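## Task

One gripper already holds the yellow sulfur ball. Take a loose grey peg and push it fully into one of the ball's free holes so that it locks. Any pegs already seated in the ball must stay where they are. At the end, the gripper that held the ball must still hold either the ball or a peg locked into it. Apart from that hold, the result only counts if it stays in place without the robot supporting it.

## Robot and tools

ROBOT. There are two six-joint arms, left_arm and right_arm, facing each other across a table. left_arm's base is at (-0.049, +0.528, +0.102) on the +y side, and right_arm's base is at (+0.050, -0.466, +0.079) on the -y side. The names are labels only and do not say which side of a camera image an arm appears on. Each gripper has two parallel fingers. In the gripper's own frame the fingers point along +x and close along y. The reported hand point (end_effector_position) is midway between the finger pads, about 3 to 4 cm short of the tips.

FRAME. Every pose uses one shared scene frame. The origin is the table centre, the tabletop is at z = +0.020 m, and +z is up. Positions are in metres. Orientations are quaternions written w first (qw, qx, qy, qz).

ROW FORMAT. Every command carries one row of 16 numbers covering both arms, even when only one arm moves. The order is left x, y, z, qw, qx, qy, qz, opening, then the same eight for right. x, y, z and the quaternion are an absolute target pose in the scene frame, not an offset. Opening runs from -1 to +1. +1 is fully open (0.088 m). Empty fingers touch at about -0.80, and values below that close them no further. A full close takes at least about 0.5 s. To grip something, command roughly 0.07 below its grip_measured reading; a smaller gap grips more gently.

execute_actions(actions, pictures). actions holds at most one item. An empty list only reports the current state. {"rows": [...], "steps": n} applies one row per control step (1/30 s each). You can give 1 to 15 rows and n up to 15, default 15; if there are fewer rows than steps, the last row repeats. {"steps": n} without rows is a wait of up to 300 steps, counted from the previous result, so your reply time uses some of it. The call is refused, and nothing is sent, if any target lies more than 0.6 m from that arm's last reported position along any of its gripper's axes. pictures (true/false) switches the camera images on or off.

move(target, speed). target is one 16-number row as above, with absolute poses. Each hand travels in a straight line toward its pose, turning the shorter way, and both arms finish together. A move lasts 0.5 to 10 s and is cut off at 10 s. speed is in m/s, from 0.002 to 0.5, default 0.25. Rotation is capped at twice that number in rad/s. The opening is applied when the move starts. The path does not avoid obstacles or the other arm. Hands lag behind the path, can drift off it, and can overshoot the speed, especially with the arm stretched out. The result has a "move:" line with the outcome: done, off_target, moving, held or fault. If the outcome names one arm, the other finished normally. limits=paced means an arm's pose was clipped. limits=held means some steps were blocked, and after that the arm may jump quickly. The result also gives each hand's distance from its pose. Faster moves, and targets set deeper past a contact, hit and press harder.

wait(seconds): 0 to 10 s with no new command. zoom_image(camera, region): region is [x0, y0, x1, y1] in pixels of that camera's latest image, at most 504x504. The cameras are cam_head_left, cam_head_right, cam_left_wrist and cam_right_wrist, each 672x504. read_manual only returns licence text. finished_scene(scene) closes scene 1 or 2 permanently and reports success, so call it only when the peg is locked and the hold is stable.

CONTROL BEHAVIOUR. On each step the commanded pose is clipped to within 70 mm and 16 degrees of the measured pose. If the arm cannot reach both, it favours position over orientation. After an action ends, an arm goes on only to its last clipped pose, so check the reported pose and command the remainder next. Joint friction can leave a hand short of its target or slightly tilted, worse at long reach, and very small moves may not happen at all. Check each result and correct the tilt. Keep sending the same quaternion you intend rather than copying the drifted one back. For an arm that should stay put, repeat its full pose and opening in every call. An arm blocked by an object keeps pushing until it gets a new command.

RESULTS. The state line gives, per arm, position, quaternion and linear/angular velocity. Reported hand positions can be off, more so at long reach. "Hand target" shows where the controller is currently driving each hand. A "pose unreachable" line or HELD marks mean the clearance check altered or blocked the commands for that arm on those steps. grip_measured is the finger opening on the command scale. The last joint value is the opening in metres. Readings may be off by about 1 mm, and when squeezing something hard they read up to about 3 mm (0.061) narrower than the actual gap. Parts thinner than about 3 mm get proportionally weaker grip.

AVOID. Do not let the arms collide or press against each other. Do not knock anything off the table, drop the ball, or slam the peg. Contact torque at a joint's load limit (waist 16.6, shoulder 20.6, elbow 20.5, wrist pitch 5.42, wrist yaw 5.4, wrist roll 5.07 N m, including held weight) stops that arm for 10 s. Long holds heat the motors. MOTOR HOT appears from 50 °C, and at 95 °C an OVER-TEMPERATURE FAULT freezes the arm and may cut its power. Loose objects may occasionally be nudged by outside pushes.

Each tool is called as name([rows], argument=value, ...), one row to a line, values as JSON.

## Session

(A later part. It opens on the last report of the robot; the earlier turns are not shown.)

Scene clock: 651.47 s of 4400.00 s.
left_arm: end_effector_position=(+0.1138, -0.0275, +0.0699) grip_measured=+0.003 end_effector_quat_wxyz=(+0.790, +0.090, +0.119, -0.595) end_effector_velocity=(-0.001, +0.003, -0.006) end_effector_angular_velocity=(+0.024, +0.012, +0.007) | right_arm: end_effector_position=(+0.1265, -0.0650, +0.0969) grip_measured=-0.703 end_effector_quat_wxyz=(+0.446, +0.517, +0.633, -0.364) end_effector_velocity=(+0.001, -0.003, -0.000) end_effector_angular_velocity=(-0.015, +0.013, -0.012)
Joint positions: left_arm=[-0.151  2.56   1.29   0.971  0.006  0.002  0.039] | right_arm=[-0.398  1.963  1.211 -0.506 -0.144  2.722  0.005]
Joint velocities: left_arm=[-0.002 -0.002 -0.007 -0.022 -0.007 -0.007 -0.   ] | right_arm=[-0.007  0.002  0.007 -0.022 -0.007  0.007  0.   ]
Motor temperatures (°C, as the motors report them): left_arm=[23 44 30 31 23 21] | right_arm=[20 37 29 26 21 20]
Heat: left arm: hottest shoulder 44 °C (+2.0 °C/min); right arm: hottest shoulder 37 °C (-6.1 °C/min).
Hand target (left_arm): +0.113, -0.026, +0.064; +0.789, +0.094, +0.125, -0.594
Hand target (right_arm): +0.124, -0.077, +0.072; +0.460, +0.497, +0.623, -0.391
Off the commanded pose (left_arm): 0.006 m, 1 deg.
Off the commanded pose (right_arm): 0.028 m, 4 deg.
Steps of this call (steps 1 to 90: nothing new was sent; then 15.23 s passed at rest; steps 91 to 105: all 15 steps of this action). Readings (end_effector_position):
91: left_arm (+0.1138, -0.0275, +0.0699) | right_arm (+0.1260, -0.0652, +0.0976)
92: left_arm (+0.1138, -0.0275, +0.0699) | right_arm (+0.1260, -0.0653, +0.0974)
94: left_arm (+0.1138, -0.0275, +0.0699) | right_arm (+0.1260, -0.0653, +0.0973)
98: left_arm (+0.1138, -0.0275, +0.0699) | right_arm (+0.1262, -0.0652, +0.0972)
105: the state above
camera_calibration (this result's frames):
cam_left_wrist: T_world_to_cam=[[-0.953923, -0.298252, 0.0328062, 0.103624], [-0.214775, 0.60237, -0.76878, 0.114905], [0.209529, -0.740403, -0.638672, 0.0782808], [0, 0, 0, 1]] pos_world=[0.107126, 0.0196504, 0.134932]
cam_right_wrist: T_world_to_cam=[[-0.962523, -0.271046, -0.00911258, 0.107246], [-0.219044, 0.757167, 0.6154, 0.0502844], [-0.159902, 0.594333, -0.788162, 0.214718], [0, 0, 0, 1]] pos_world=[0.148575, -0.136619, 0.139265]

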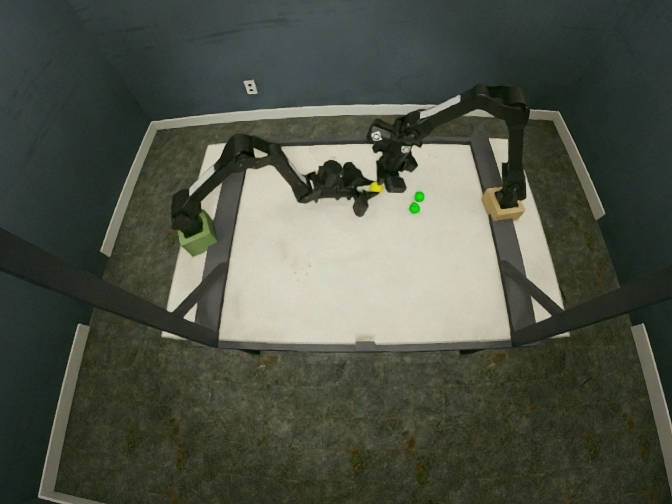

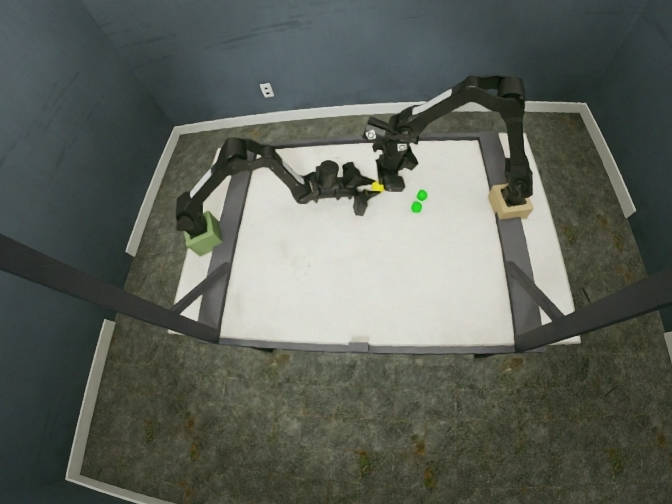

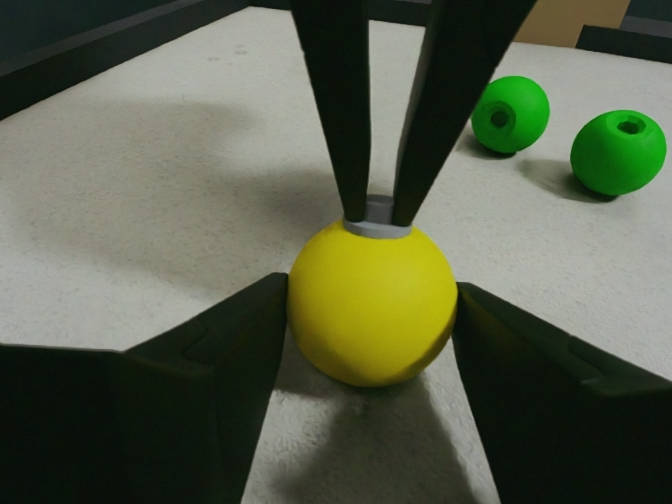

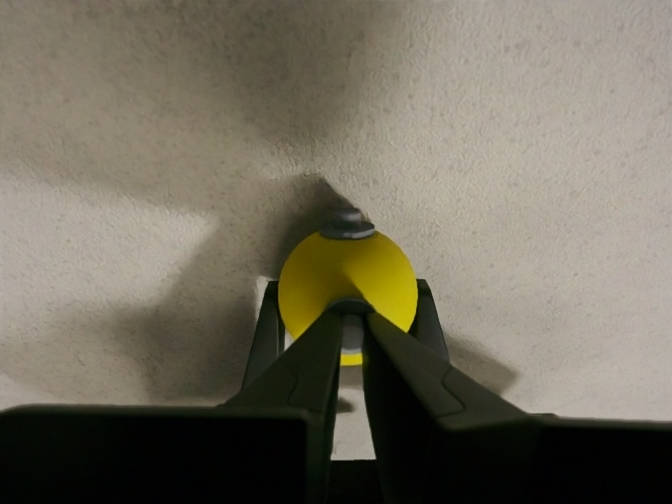

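execute_actions([
  {"rows": [
[0.113,-0.0265,0.0640,0.7888,0.0941,0.1249,-0.5944,-0.07, 0.1240,-0.0763,0.0704,0.4606,0.4968,0.6226,-0.3914,-0.75],
[0.113,-0.0265,0.0640,0.7888,0.0941,0.1249,-0.5944,-0.07, 0.1239,-0.0766,0.0698,0.4610,0.4964,0.6224,-0.3920,-0.75],
[0.113,-0.0265,0.0640,0.7888,0.0941,0.1249,-0.5944,-0.07, 0.1239,-0.0768,0.0691,0.4613,0.4959,0.6221,-0.3926,-0.75],
[0.113,-0.0265,0.0640,0.7888,0.0941,0.1249,-0.5944,-0.07, 0.1238,-0.0771,0.0685,0.4617,0.4955,0.6218,-0.3932,-0.75],
[0.113,-0.0265,0.0640,0.7888,0.0941,0.1249,-0.5944,-0.07, 0.1238,-0.0774,0.0679,0.4620,0.4950,0.6216,-0.3938,-0.75],
[0.113,-0.0265,0.0640,0.7888,0.0941,0.1249,-0.5944,-0.07, 0.1237,-0.0777,0.0673,0.4623,0.4946,0.6213,-0.3944,-0.75],
[0.113,-0.0265,0.0640,0.7888,0.0941,0.1249,-0.5944,-0.07, 0.1237,-0.0780,0.0667,0.4627,0.4941,0.6210,-0.3950,-0.75],
[0.113,-0.0265,0.0640,0.7888,0.0941,0.1249,-0.5944,-0.07, 0.1236,-0.0782,0.0660,0.4630,0.4937,0.6208,-0.3957,-0.75],
[0.113,-0.0265,0.0640,0.7888,0.0941,0.1249,-0.5944,-0.07, 0.1236,-0.0785,0.0654,0.4633,0.4932,0.6205,-0.3963,-0.75],
[0.113,-0.0265,0.0640,0.7888,0.0941,0.1249,-0.5944,-0.07, 0.1235,-0.0788,0.0648,0.4637,0.4928,0.6202,-0.3969,-0.75]
], "steps": 15},
])

zoom_image(camera="cam_left_wrist", region=[310, 150, 440, 280])

Scene clock: 658.93 s of 4400.00 s.
left_arm: end_effector_position=(+0.1138, -0.0275, +0.0699) grip_measured=+0.003 end_effector_quat_wxyz=(+0.790, +0.090, +0.119, -0.595) end_effector_velocity=(+0.001, +0.003, -0.007) end_effector_angular_velocity=(+0.026, +0.008, +0.021) | right_arm: end_effector_position=(+0.1265, -0.0654, +0.0958) grip_measured=-0.703 end_effector_quat_wxyz=(+0.447, +0.516, +0.633, -0.366) end_effector_velocity=(-0.002, -0.000, +0.002) end_effector_angular_velocity=(+0.002, +0.023, -0.003)
Joint positions: left_arm=[-0.151  2.56   1.29   0.971  0.006  0.002  0.039] | right_arm=[-0.399  1.967  1.212 -0.508 -0.145  2.721  0.005]
Joint velocities: left_arm=[-0.002  0.002 -0.002 -0.022 -0.022 -0.007 -0.   ] | right_arm=[-0.002 -0.002  0.002 -0.007 -0.022  0.007  0.   ]
Motor temperatures (°C, as the motors report them): left_arm=[23 45 30 31 23 21] | right_arm=[20 37 29 25 21 20]
Heat: left arm: hottest shoulder 45 °C (+3.0 °C/min); right arm: hottest shoulder 37 °C (-5.0 °C/min).
Hand target (left_arm): +0.113, -0.026, +0.064; +0.789, +0.094, +0.125, -0.594
Hand target (right_arm): +0.123, -0.080, +0.067; +0.464, +0.493, +0.620, -0.397
Off the commanded pose (left_arm): 0.006 m, 1 deg.
Off the commanded pose (right_arm): 0.034 m, 5 deg.
Steps of this call (steps 1 to 90: nothing new was sent; then 3.97 s passed at rest; steps 91 to 105: all 15 steps of this action). Readings (end_effector_position):
91: left_arm (+0.1138, -0.0275, +0.0699) | right_arm (+0.1266, -0.0650, +0.0970)
92: left_arm (+0.1138, -0.0275, +0.0699) | right_arm (+0.1266, -0.0650, +0.0968)
94: left_arm (+0.1138, -0.0275, +0.0699) | right_arm (+0.1265, -0.0651, +0.0967)
98: left_arm (+0.1138, -0.0275, +0.0699) | right_arm (+0.1264, -0.0652, +0.0962)
105: the state above
camera_calibration (this result's frames):
cam_left_wrist: T_world_to_cam=[[-0.953923, -0.298252, 0.0328062, 0.103624], [-0.214775, 0.60237, -0.76878, 0.114905], [0.209529, -0.740403, -0.638672, 0.0782808], [0, 0, 0, 1]] pos_world=[0.107126, 0.0196504, 0.134932]
cam_right_wrist: T_world_to_cam=[[-0.962523, -0.271134, -0.00590508, 0.106821], [-0.217685, 0.759427, 0.613094, 0.0514816], [-0.161746, 0.591403, -0.789988, 0.214219], [0, 0, 0, 1]] pos_world=[0.148673, -0.136824, 0.138298]

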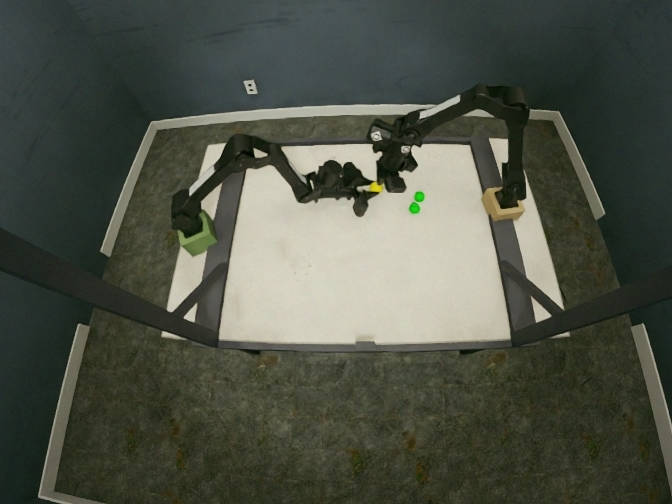

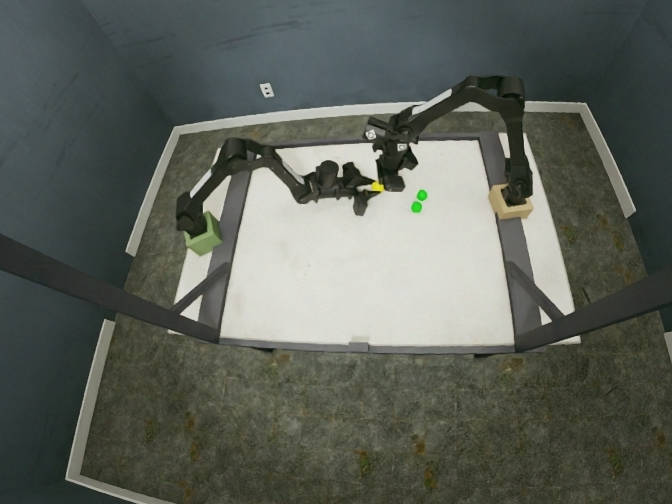

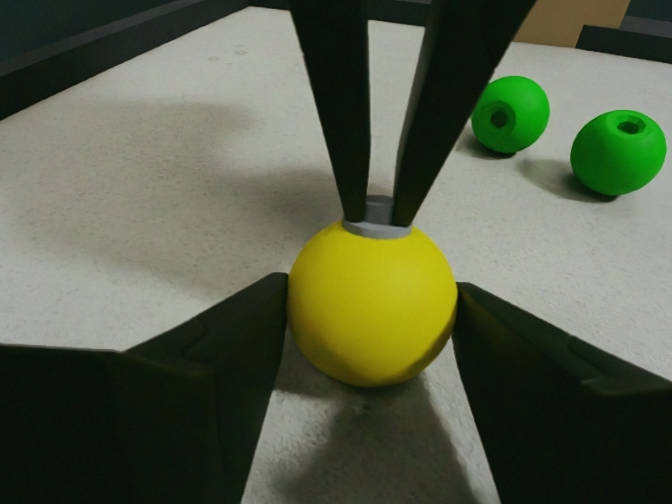

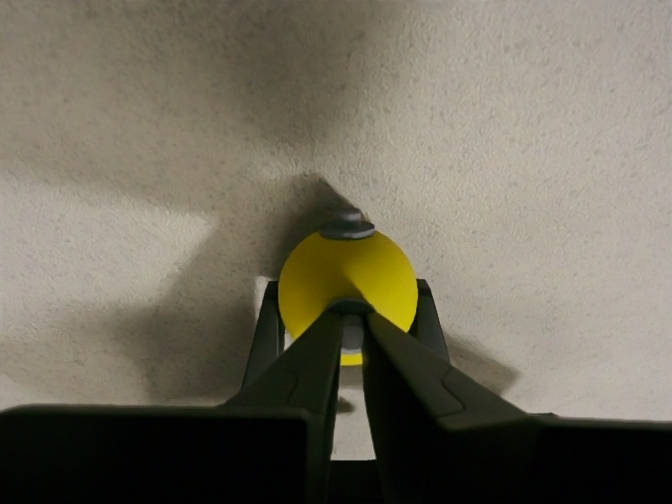

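Region (310, 150, 440, 280) of cam_left_wrist's 672x504 image, scaled by 3.877, with more detail than that image has.

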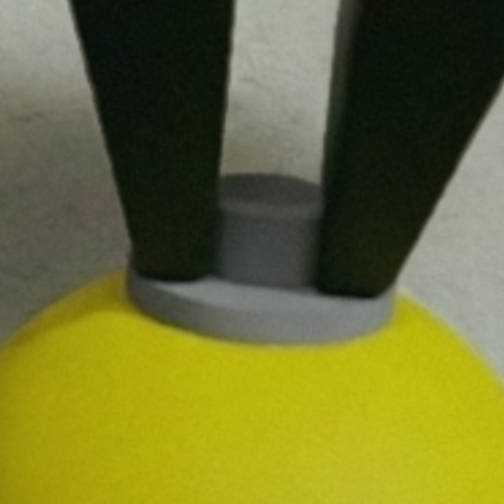

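execute_actions([
  {"rows": [
[0.113,-0.0265,0.0640,0.7888,0.0941,0.1249,-0.5944,-0.07, 0.1239,-0.0771,0.0690,0.4614,0.4959,0.6220,-0.3927,-0.75],
[0.113,-0.0265,0.0640,0.7888,0.0941,0.1249,-0.5944,-0.07, 0.1243,-0.0754,0.0732,0.4590,0.4990,0.6238,-0.3884,-0.75],
[0.113,-0.0265,0.0640,0.7888,0.0941,0.1249,-0.5944,-0.07, 0.1247,-0.0737,0.0774,0.4567,0.5020,0.6255,-0.3842,-0.75],
[0.113,-0.0265,0.0640,0.7888,0.0941,0.1249,-0.5944,-0.07, 0.1251,-0.0720,0.0816,0.4544,0.5051,0.6273,-0.3800,-0.75],
[0.113,-0.0265,0.0640,0.7888,0.0941,0.1249,-0.5944,-0.07, 0.1255,-0.0703,0.0858,0.4520,0.5082,0.6291,-0.3757,-0.75],
[0.113,-0.0265,0.0640,0.7888,0.0941,0.1249,-0.5944,-0.07, 0.1259,-0.0686,0.0900,0.4497,0.5113,0.6309,-0.3715,-0.75],
[0.113,-0.0265,0.0640,0.7888,0.0941,0.1249,-0.5944,-0.07, 0.1262,-0.0669,0.0942,0.4473,0.5143,0.6326,-0.3672,-0.75],
[0.113,-0.0265,0.0640,0.7888,0.0941,0.1249,-0.5944,-0.07, 0.1265,-0.0655,0.0975,0.4450,0.5174,0.6344,-0.3630,-0.70],
[0.113,-0.0265,0.0640,0.7888,0.0941,0.1249,-0.5944,-0.07, 0.1265,-0.0655,0.0975,0.4450,0.5174,0.6344,-0.3630,-0.65],
[0.113,-0.0265,0.0640,0.7888,0.0941,0.1249,-0.5944,-0.07, 0.1265,-0.0655,0.0975,0.4450,0.5174,0.6344,-0.3630,-0.58]
], "steps": 15},
], pictures=false)

move(target=[0.113,-0.0265,0.0640,0.7888,0.0941,0.1249,-0.5944,-0.07, 0.130,-0.083,0.145,0.4450,0.5174,0.6344,-0.3630,-0.55], speed=0.04)

zoom_image(camera="cam_left_wrist", region=[310, 150, 440, 280])

zoom_image(camera="cam_right_wrist", region=[270, 170, 430, 330])

Scene clock: 670.87 s of 4400.00 s.
left_arm: end_effector_position=(+0.1138, -0.0275, +0.0699) grip_measured=+0.003 end_effector_quat_wxyz=(+0.790, +0.090, +0.119, -0.595) end_effector_velocity=(+0.000, +0.001, -0.001) end_effector_angular_velocity=(+0.004, +0.011, -0.002) | right_arm: end_effector_position=(+0.1277, -0.0632, +0.1002) grip_measured=-0.596 end_effector_quat_wxyz=(+0.443, +0.520, +0.634, -0.361) end_effector_velocity=(+0.003, +0.003, +0.002) end_effector_angular_velocity=(+0.019, -0.010, -0.012)
Joint positions: left_arm=[-0.151  2.56   1.29   0.971  0.006  0.002  0.039] | right_arm=[-0.401  1.957  1.214 -0.504 -0.146  2.721  0.01 ]
Joint velocities: left_arm=[ 0.002 -0.002 -0.002 -0.007  0.007 -0.007 -0.   ] | right_arm=[-0.002 -0.002 -0.002  0.022  0.007  0.007  0.007]
Motor temperatures (°C, as the motors report them): left_arm=[23 45 30 31 23 21] | right_arm=[20 36 29 25 21 20]
Heat: left arm: hottest shoulder 45 °C (+2.0 °C/min); right arm: hottest shoulder 36 °C (-4.0 °C/min).
Hand target (left_arm): +0.113, -0.026, +0.064; +0.789, +0.094, +0.125, -0.594
Hand target (right_arm): +0.126, -0.065, +0.098; +0.445, +0.517, +0.634, -0.363
Off the commanded pose (left_arm): 0.006 m, 1 deg.
Off the commanded pose (right_arm): 0.004 m, 0 deg.
Steps of this call (steps 1 to 90: nothing new was sent; then 8.43 s passed at rest; steps 91 to 105: all 15 steps of this action). Readings (end_effector_position):
91: left_arm (+0.1138, -0.0275, +0.0699) | right_arm (+0.1265, -0.0653, +0.0959)
92: left_arm (+0.1138, -0.0275, +0.0699) | right_arm (+0.1265, -0.0651, +0.0960)
94: left_arm (+0.1138, -0.0275, +0.0699) | right_arm (+0.1266, -0.0646, +0.0971)
98: left_arm (+0.1138, -0.0275, +0.0699) | right_arm (+0.1268, -0.0638, +0.0997)
105: the state above

Scene clock: 672.63 s of 4400.00 s.
left_arm: end_effector_position=(+0.1138, -0.0275, +0.0700) grip_measured=+0.003 end_effector_quat_wxyz=(+0.790, +0.090, +0.118, -0.595) end_effector_velocity=(-0.001, +0.003, -0.006) end_effector_angular_velocity=(+0.028, -0.001, +0.002) | right_arm: end_effector_position=(+0.1289, -0.0846, +0.1396) grip_measured=-0.553 end_effector_quat_wxyz=(+0.448, +0.514, +0.632, -0.368) end_effector_velocity=(-0.001, -0.005, -0.001) end_effector_angular_velocity=(-0.019, +0.010, +0.007)
Joint positions: left_arm=[-0.151  2.56   1.29   0.972  0.006  0.002  0.039] | right_arm=[-0.419  1.838  1.229 -0.664 -0.151  2.701  0.012]
Joint velocities: left_arm=[-0.002 -0.002 -0.007 -0.022 -0.007  0.007 -0.   ] | right_arm=[-0.002 -0.002 -0.002 -0.022 -0.007 -0.007  0.   ]
Motor temperatures (°C, as the motors report them): left_arm=[23 45 30 31 23 21] | right_arm=[20 36 29 25 21 20]
Heat: left arm: hottest shoulder 45 °C (+2.0 °C/min); right arm: hottest shoulder 36 °C (-4.1 °C/min).
Hand target (left_arm): +0.113, -0.026, +0.064; +0.789, +0.094, +0.125, -0.594
Hand target (right_arm): +0.130, -0.083, +0.145; +0.445, +0.518, +0.634, -0.363
Off the commanded pose (left_arm): 0.006 m, 1 deg.
Off the commanded pose (right_arm): 0.006 m, 1 deg.
move: done
camera_calibration (this result's frames):
cam_left_wrist: T_world_to_cam=[[-0.95393, -0.298228, 0.0328192, 0.103619], [-0.21461, 0.601807, -0.769267, 0.115058], [0.209666, -0.74087, -0.638085, 0.0782751], [0, 0, 0, 1]] pos_world=[0.107126, 0.019651, 0.135056]
cam_right_wrist: T_world_to_cam=[[-0.962373, -0.271716, -0.00305457, 0.103783], [-0.217429, 0.763256, 0.608412, 0.0406719], [-0.162984, 0.586183, -0.793616, 0.260861], [0, 0, 0, 1]] pos_world=[0.151237, -0.155756, 0.182595]

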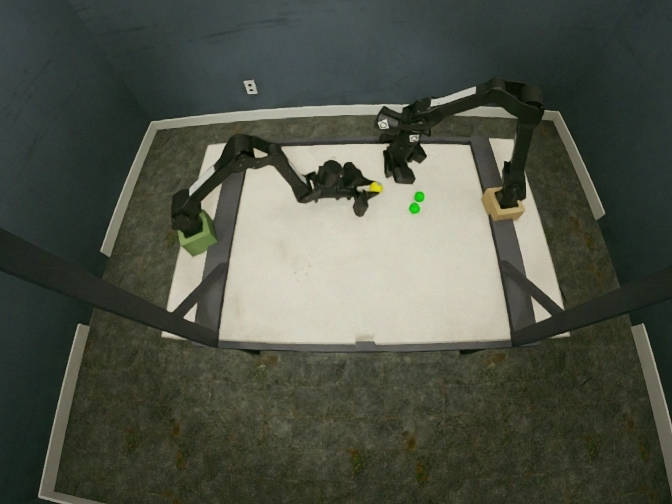

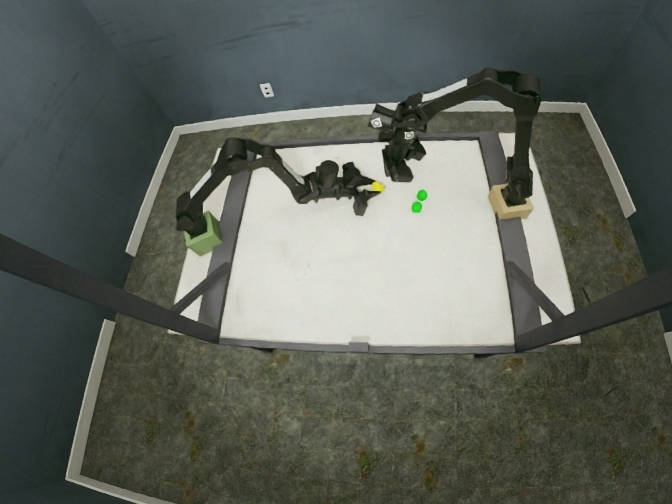

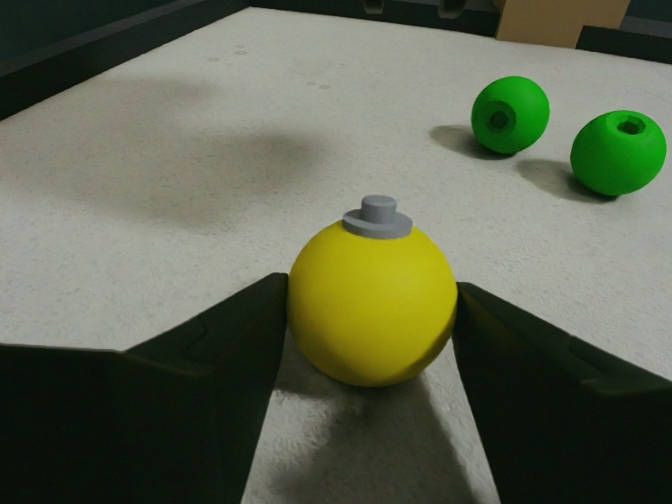

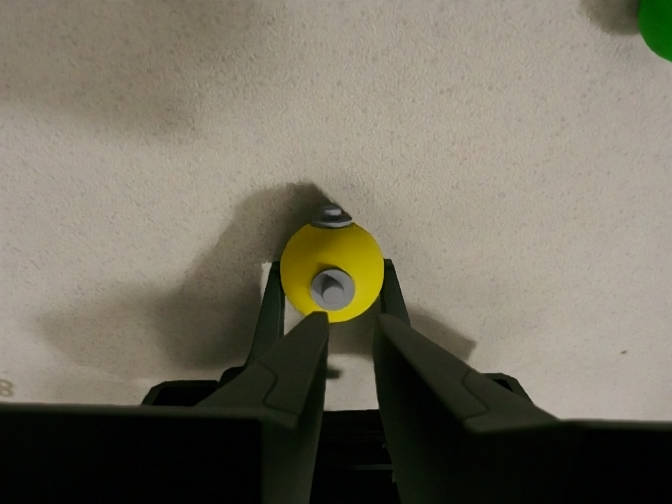

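Region (310, 150, 440, 280) of cam_left_wrist's 672x504 image, scaled by 3.877, with more detail than that image has.

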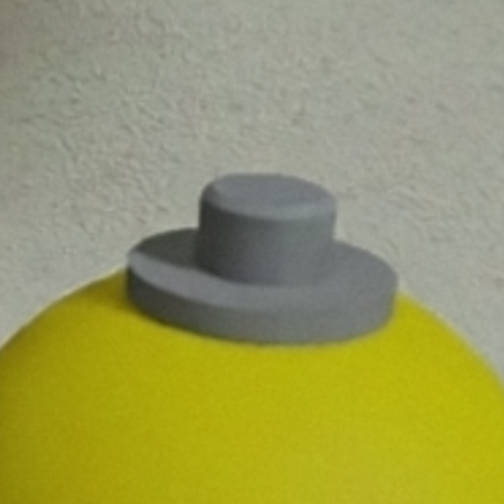

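Region (270, 170, 430, 330) of cam_right_wrist's 672x504 image, scaled by 3.150, with more detail than that image has.

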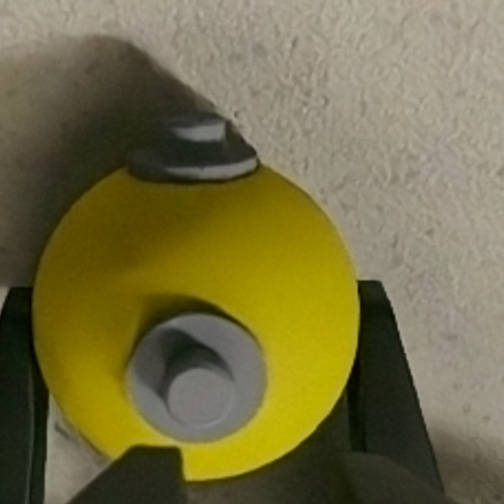

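move(target=[0.113,-0.0265,0.170,0.4912,0.6243,-0.3320,-0.5086,-0.07, 0.130,-0.090,0.250,0.4450,0.5174,0.6344,-0.3630,-0.55], speed=0.25)

Scene clock: 709.70 s of 4400.00 s.
left_arm: end_effector_position=(+0.1133, -0.0265, +0.1651) grip_measured=+0.003 end_effector_quat_wxyz=(+0.491, +0.624, -0.329, -0.511) end_effector_velocity=(-0.001, +0.001, -0.001) end_effector_angular_velocity=(+0.010, -0.007, +0.002) | right_arm: end_effector_position=(+0.1292, -0.0903, +0.2445) grip_measured=-0.553 end_effector_quat_wxyz=(+0.448, +0.514, +0.632, -0.368) end_effector_velocity=(-0.001, -0.003, -0.002) end_effector_angular_velocity=(-0.009, +0.008, +0.007)
Joint positions: left_arm=[-0.151  2.264  1.26   0.683  0.007  1.568  0.039] | right_arm=[-0.425  1.752  1.548 -1.069 -0.153  2.696  0.012]
Joint velocities: left_arm=[-0.002 -0.002 -0.002 -0.007 -0.007  0.007 -0.   ] | right_arm=[-0.002 -0.002 -0.007 -0.007 -0.007 -0.007 -0.   ]
Motor temperatures (°C, as the motors report them): left_arm=[23 47 30 31 23 21] | right_arm=[20 45 32 24 21 20]
Heat: left arm: hottest shoulder 47 °C (+3.0 °C/min); right arm: hottest shoulder 45 °C (+8.0 °C/min).
Hand target (left_arm): +0.113, -0.026, +0.170; +0.491, +0.624, -0.332, -0.509
Hand target (right_arm): +0.130, -0.090, +0.250; +0.445, +0.517, +0.634, -0.363
Off the commanded pose (left_arm): 0.005 m, 0 deg.
Off the commanded pose (right_arm): 0.006 m, 1 deg.
After step 90, 30.50 s passed at rest.
move: done
camera_calibration (this result's frames):
cam_left_wrist: T_world_to_cam=[[-0.125601, 0.279418, -0.951919, 0.184347], [0.78305, 0.617073, 0.0778107, -0.0649778], [0.609145, -0.735627, -0.296303, 0.0382177], [0, 0, 0, 1]] pos_world=[0.0507549, 0.0167, 0.191864]
cam_right_wrist: T_world_to_cam=[[-0.962203, -0.272321, -0.00257537, 0.102635], [-0.217706, 0.763481, 0.60803, -0.0185523], [-0.163613, 0.585609, -0.79391, 0.347584], [0, 0, 0, 1]] pos_world=[0.151586, -0.161434, 0.287495]

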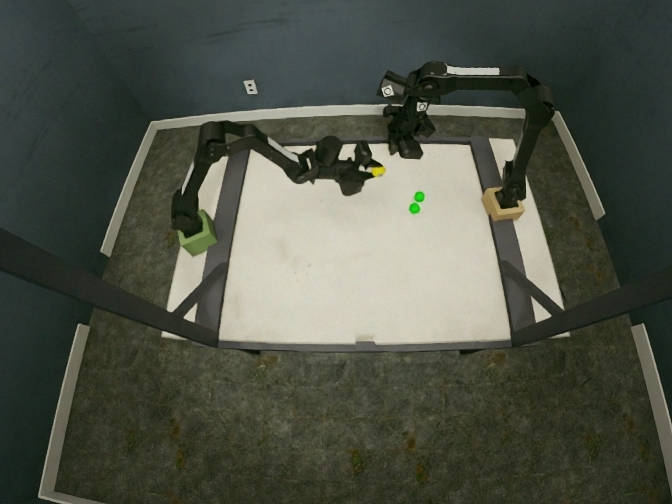

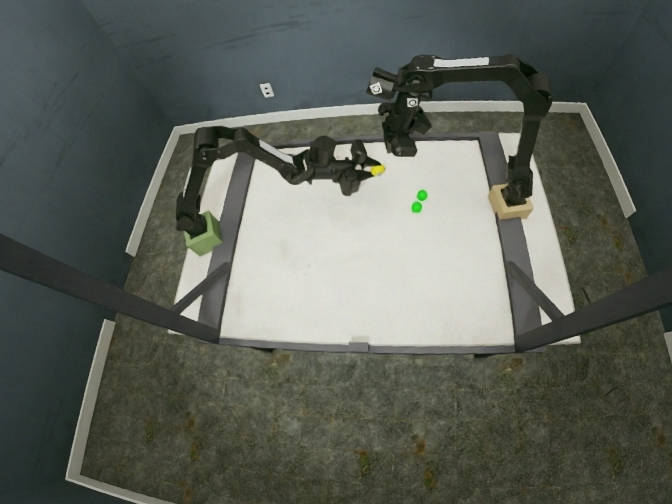

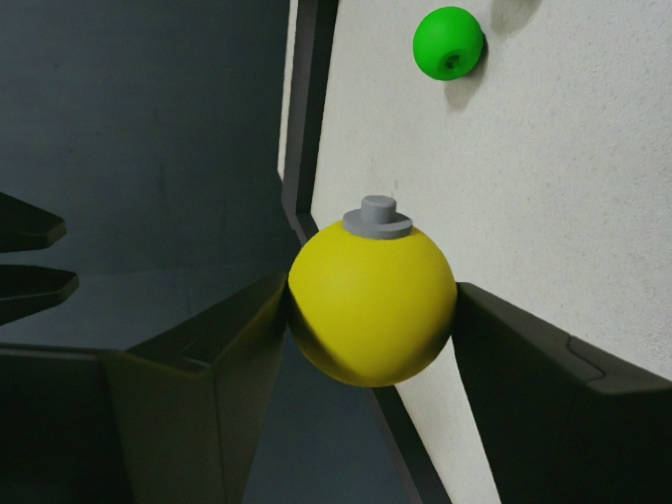

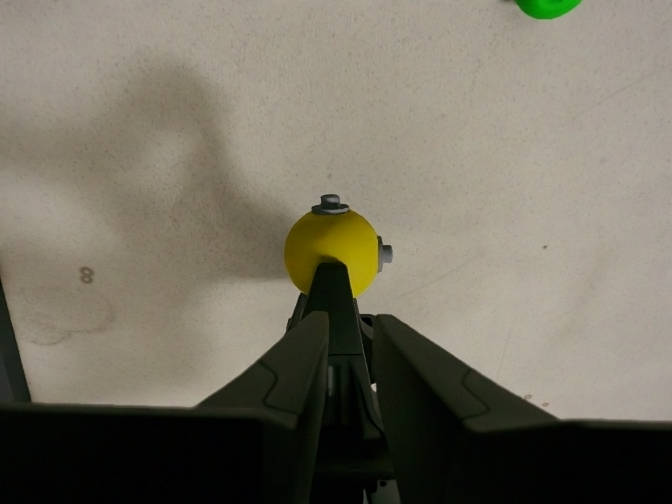

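zoom_image(camera="cam_right_wrist", region=[350, 220, 410, 280])

Region (350, 220, 410, 280) of cam_right_wrist's 672x504 image, scaled by 8.400, with more detail than that image has.

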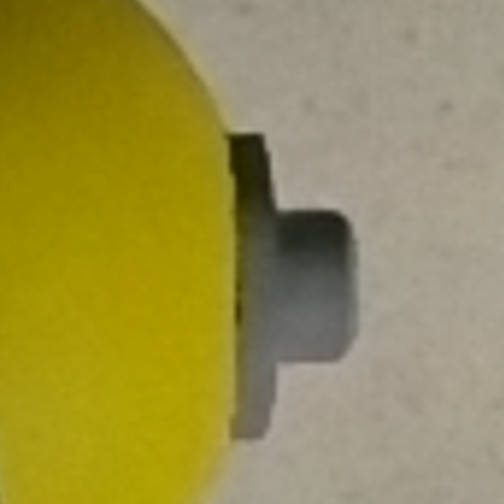

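finished_scene(scene=1)

The scene is finished: the task was done.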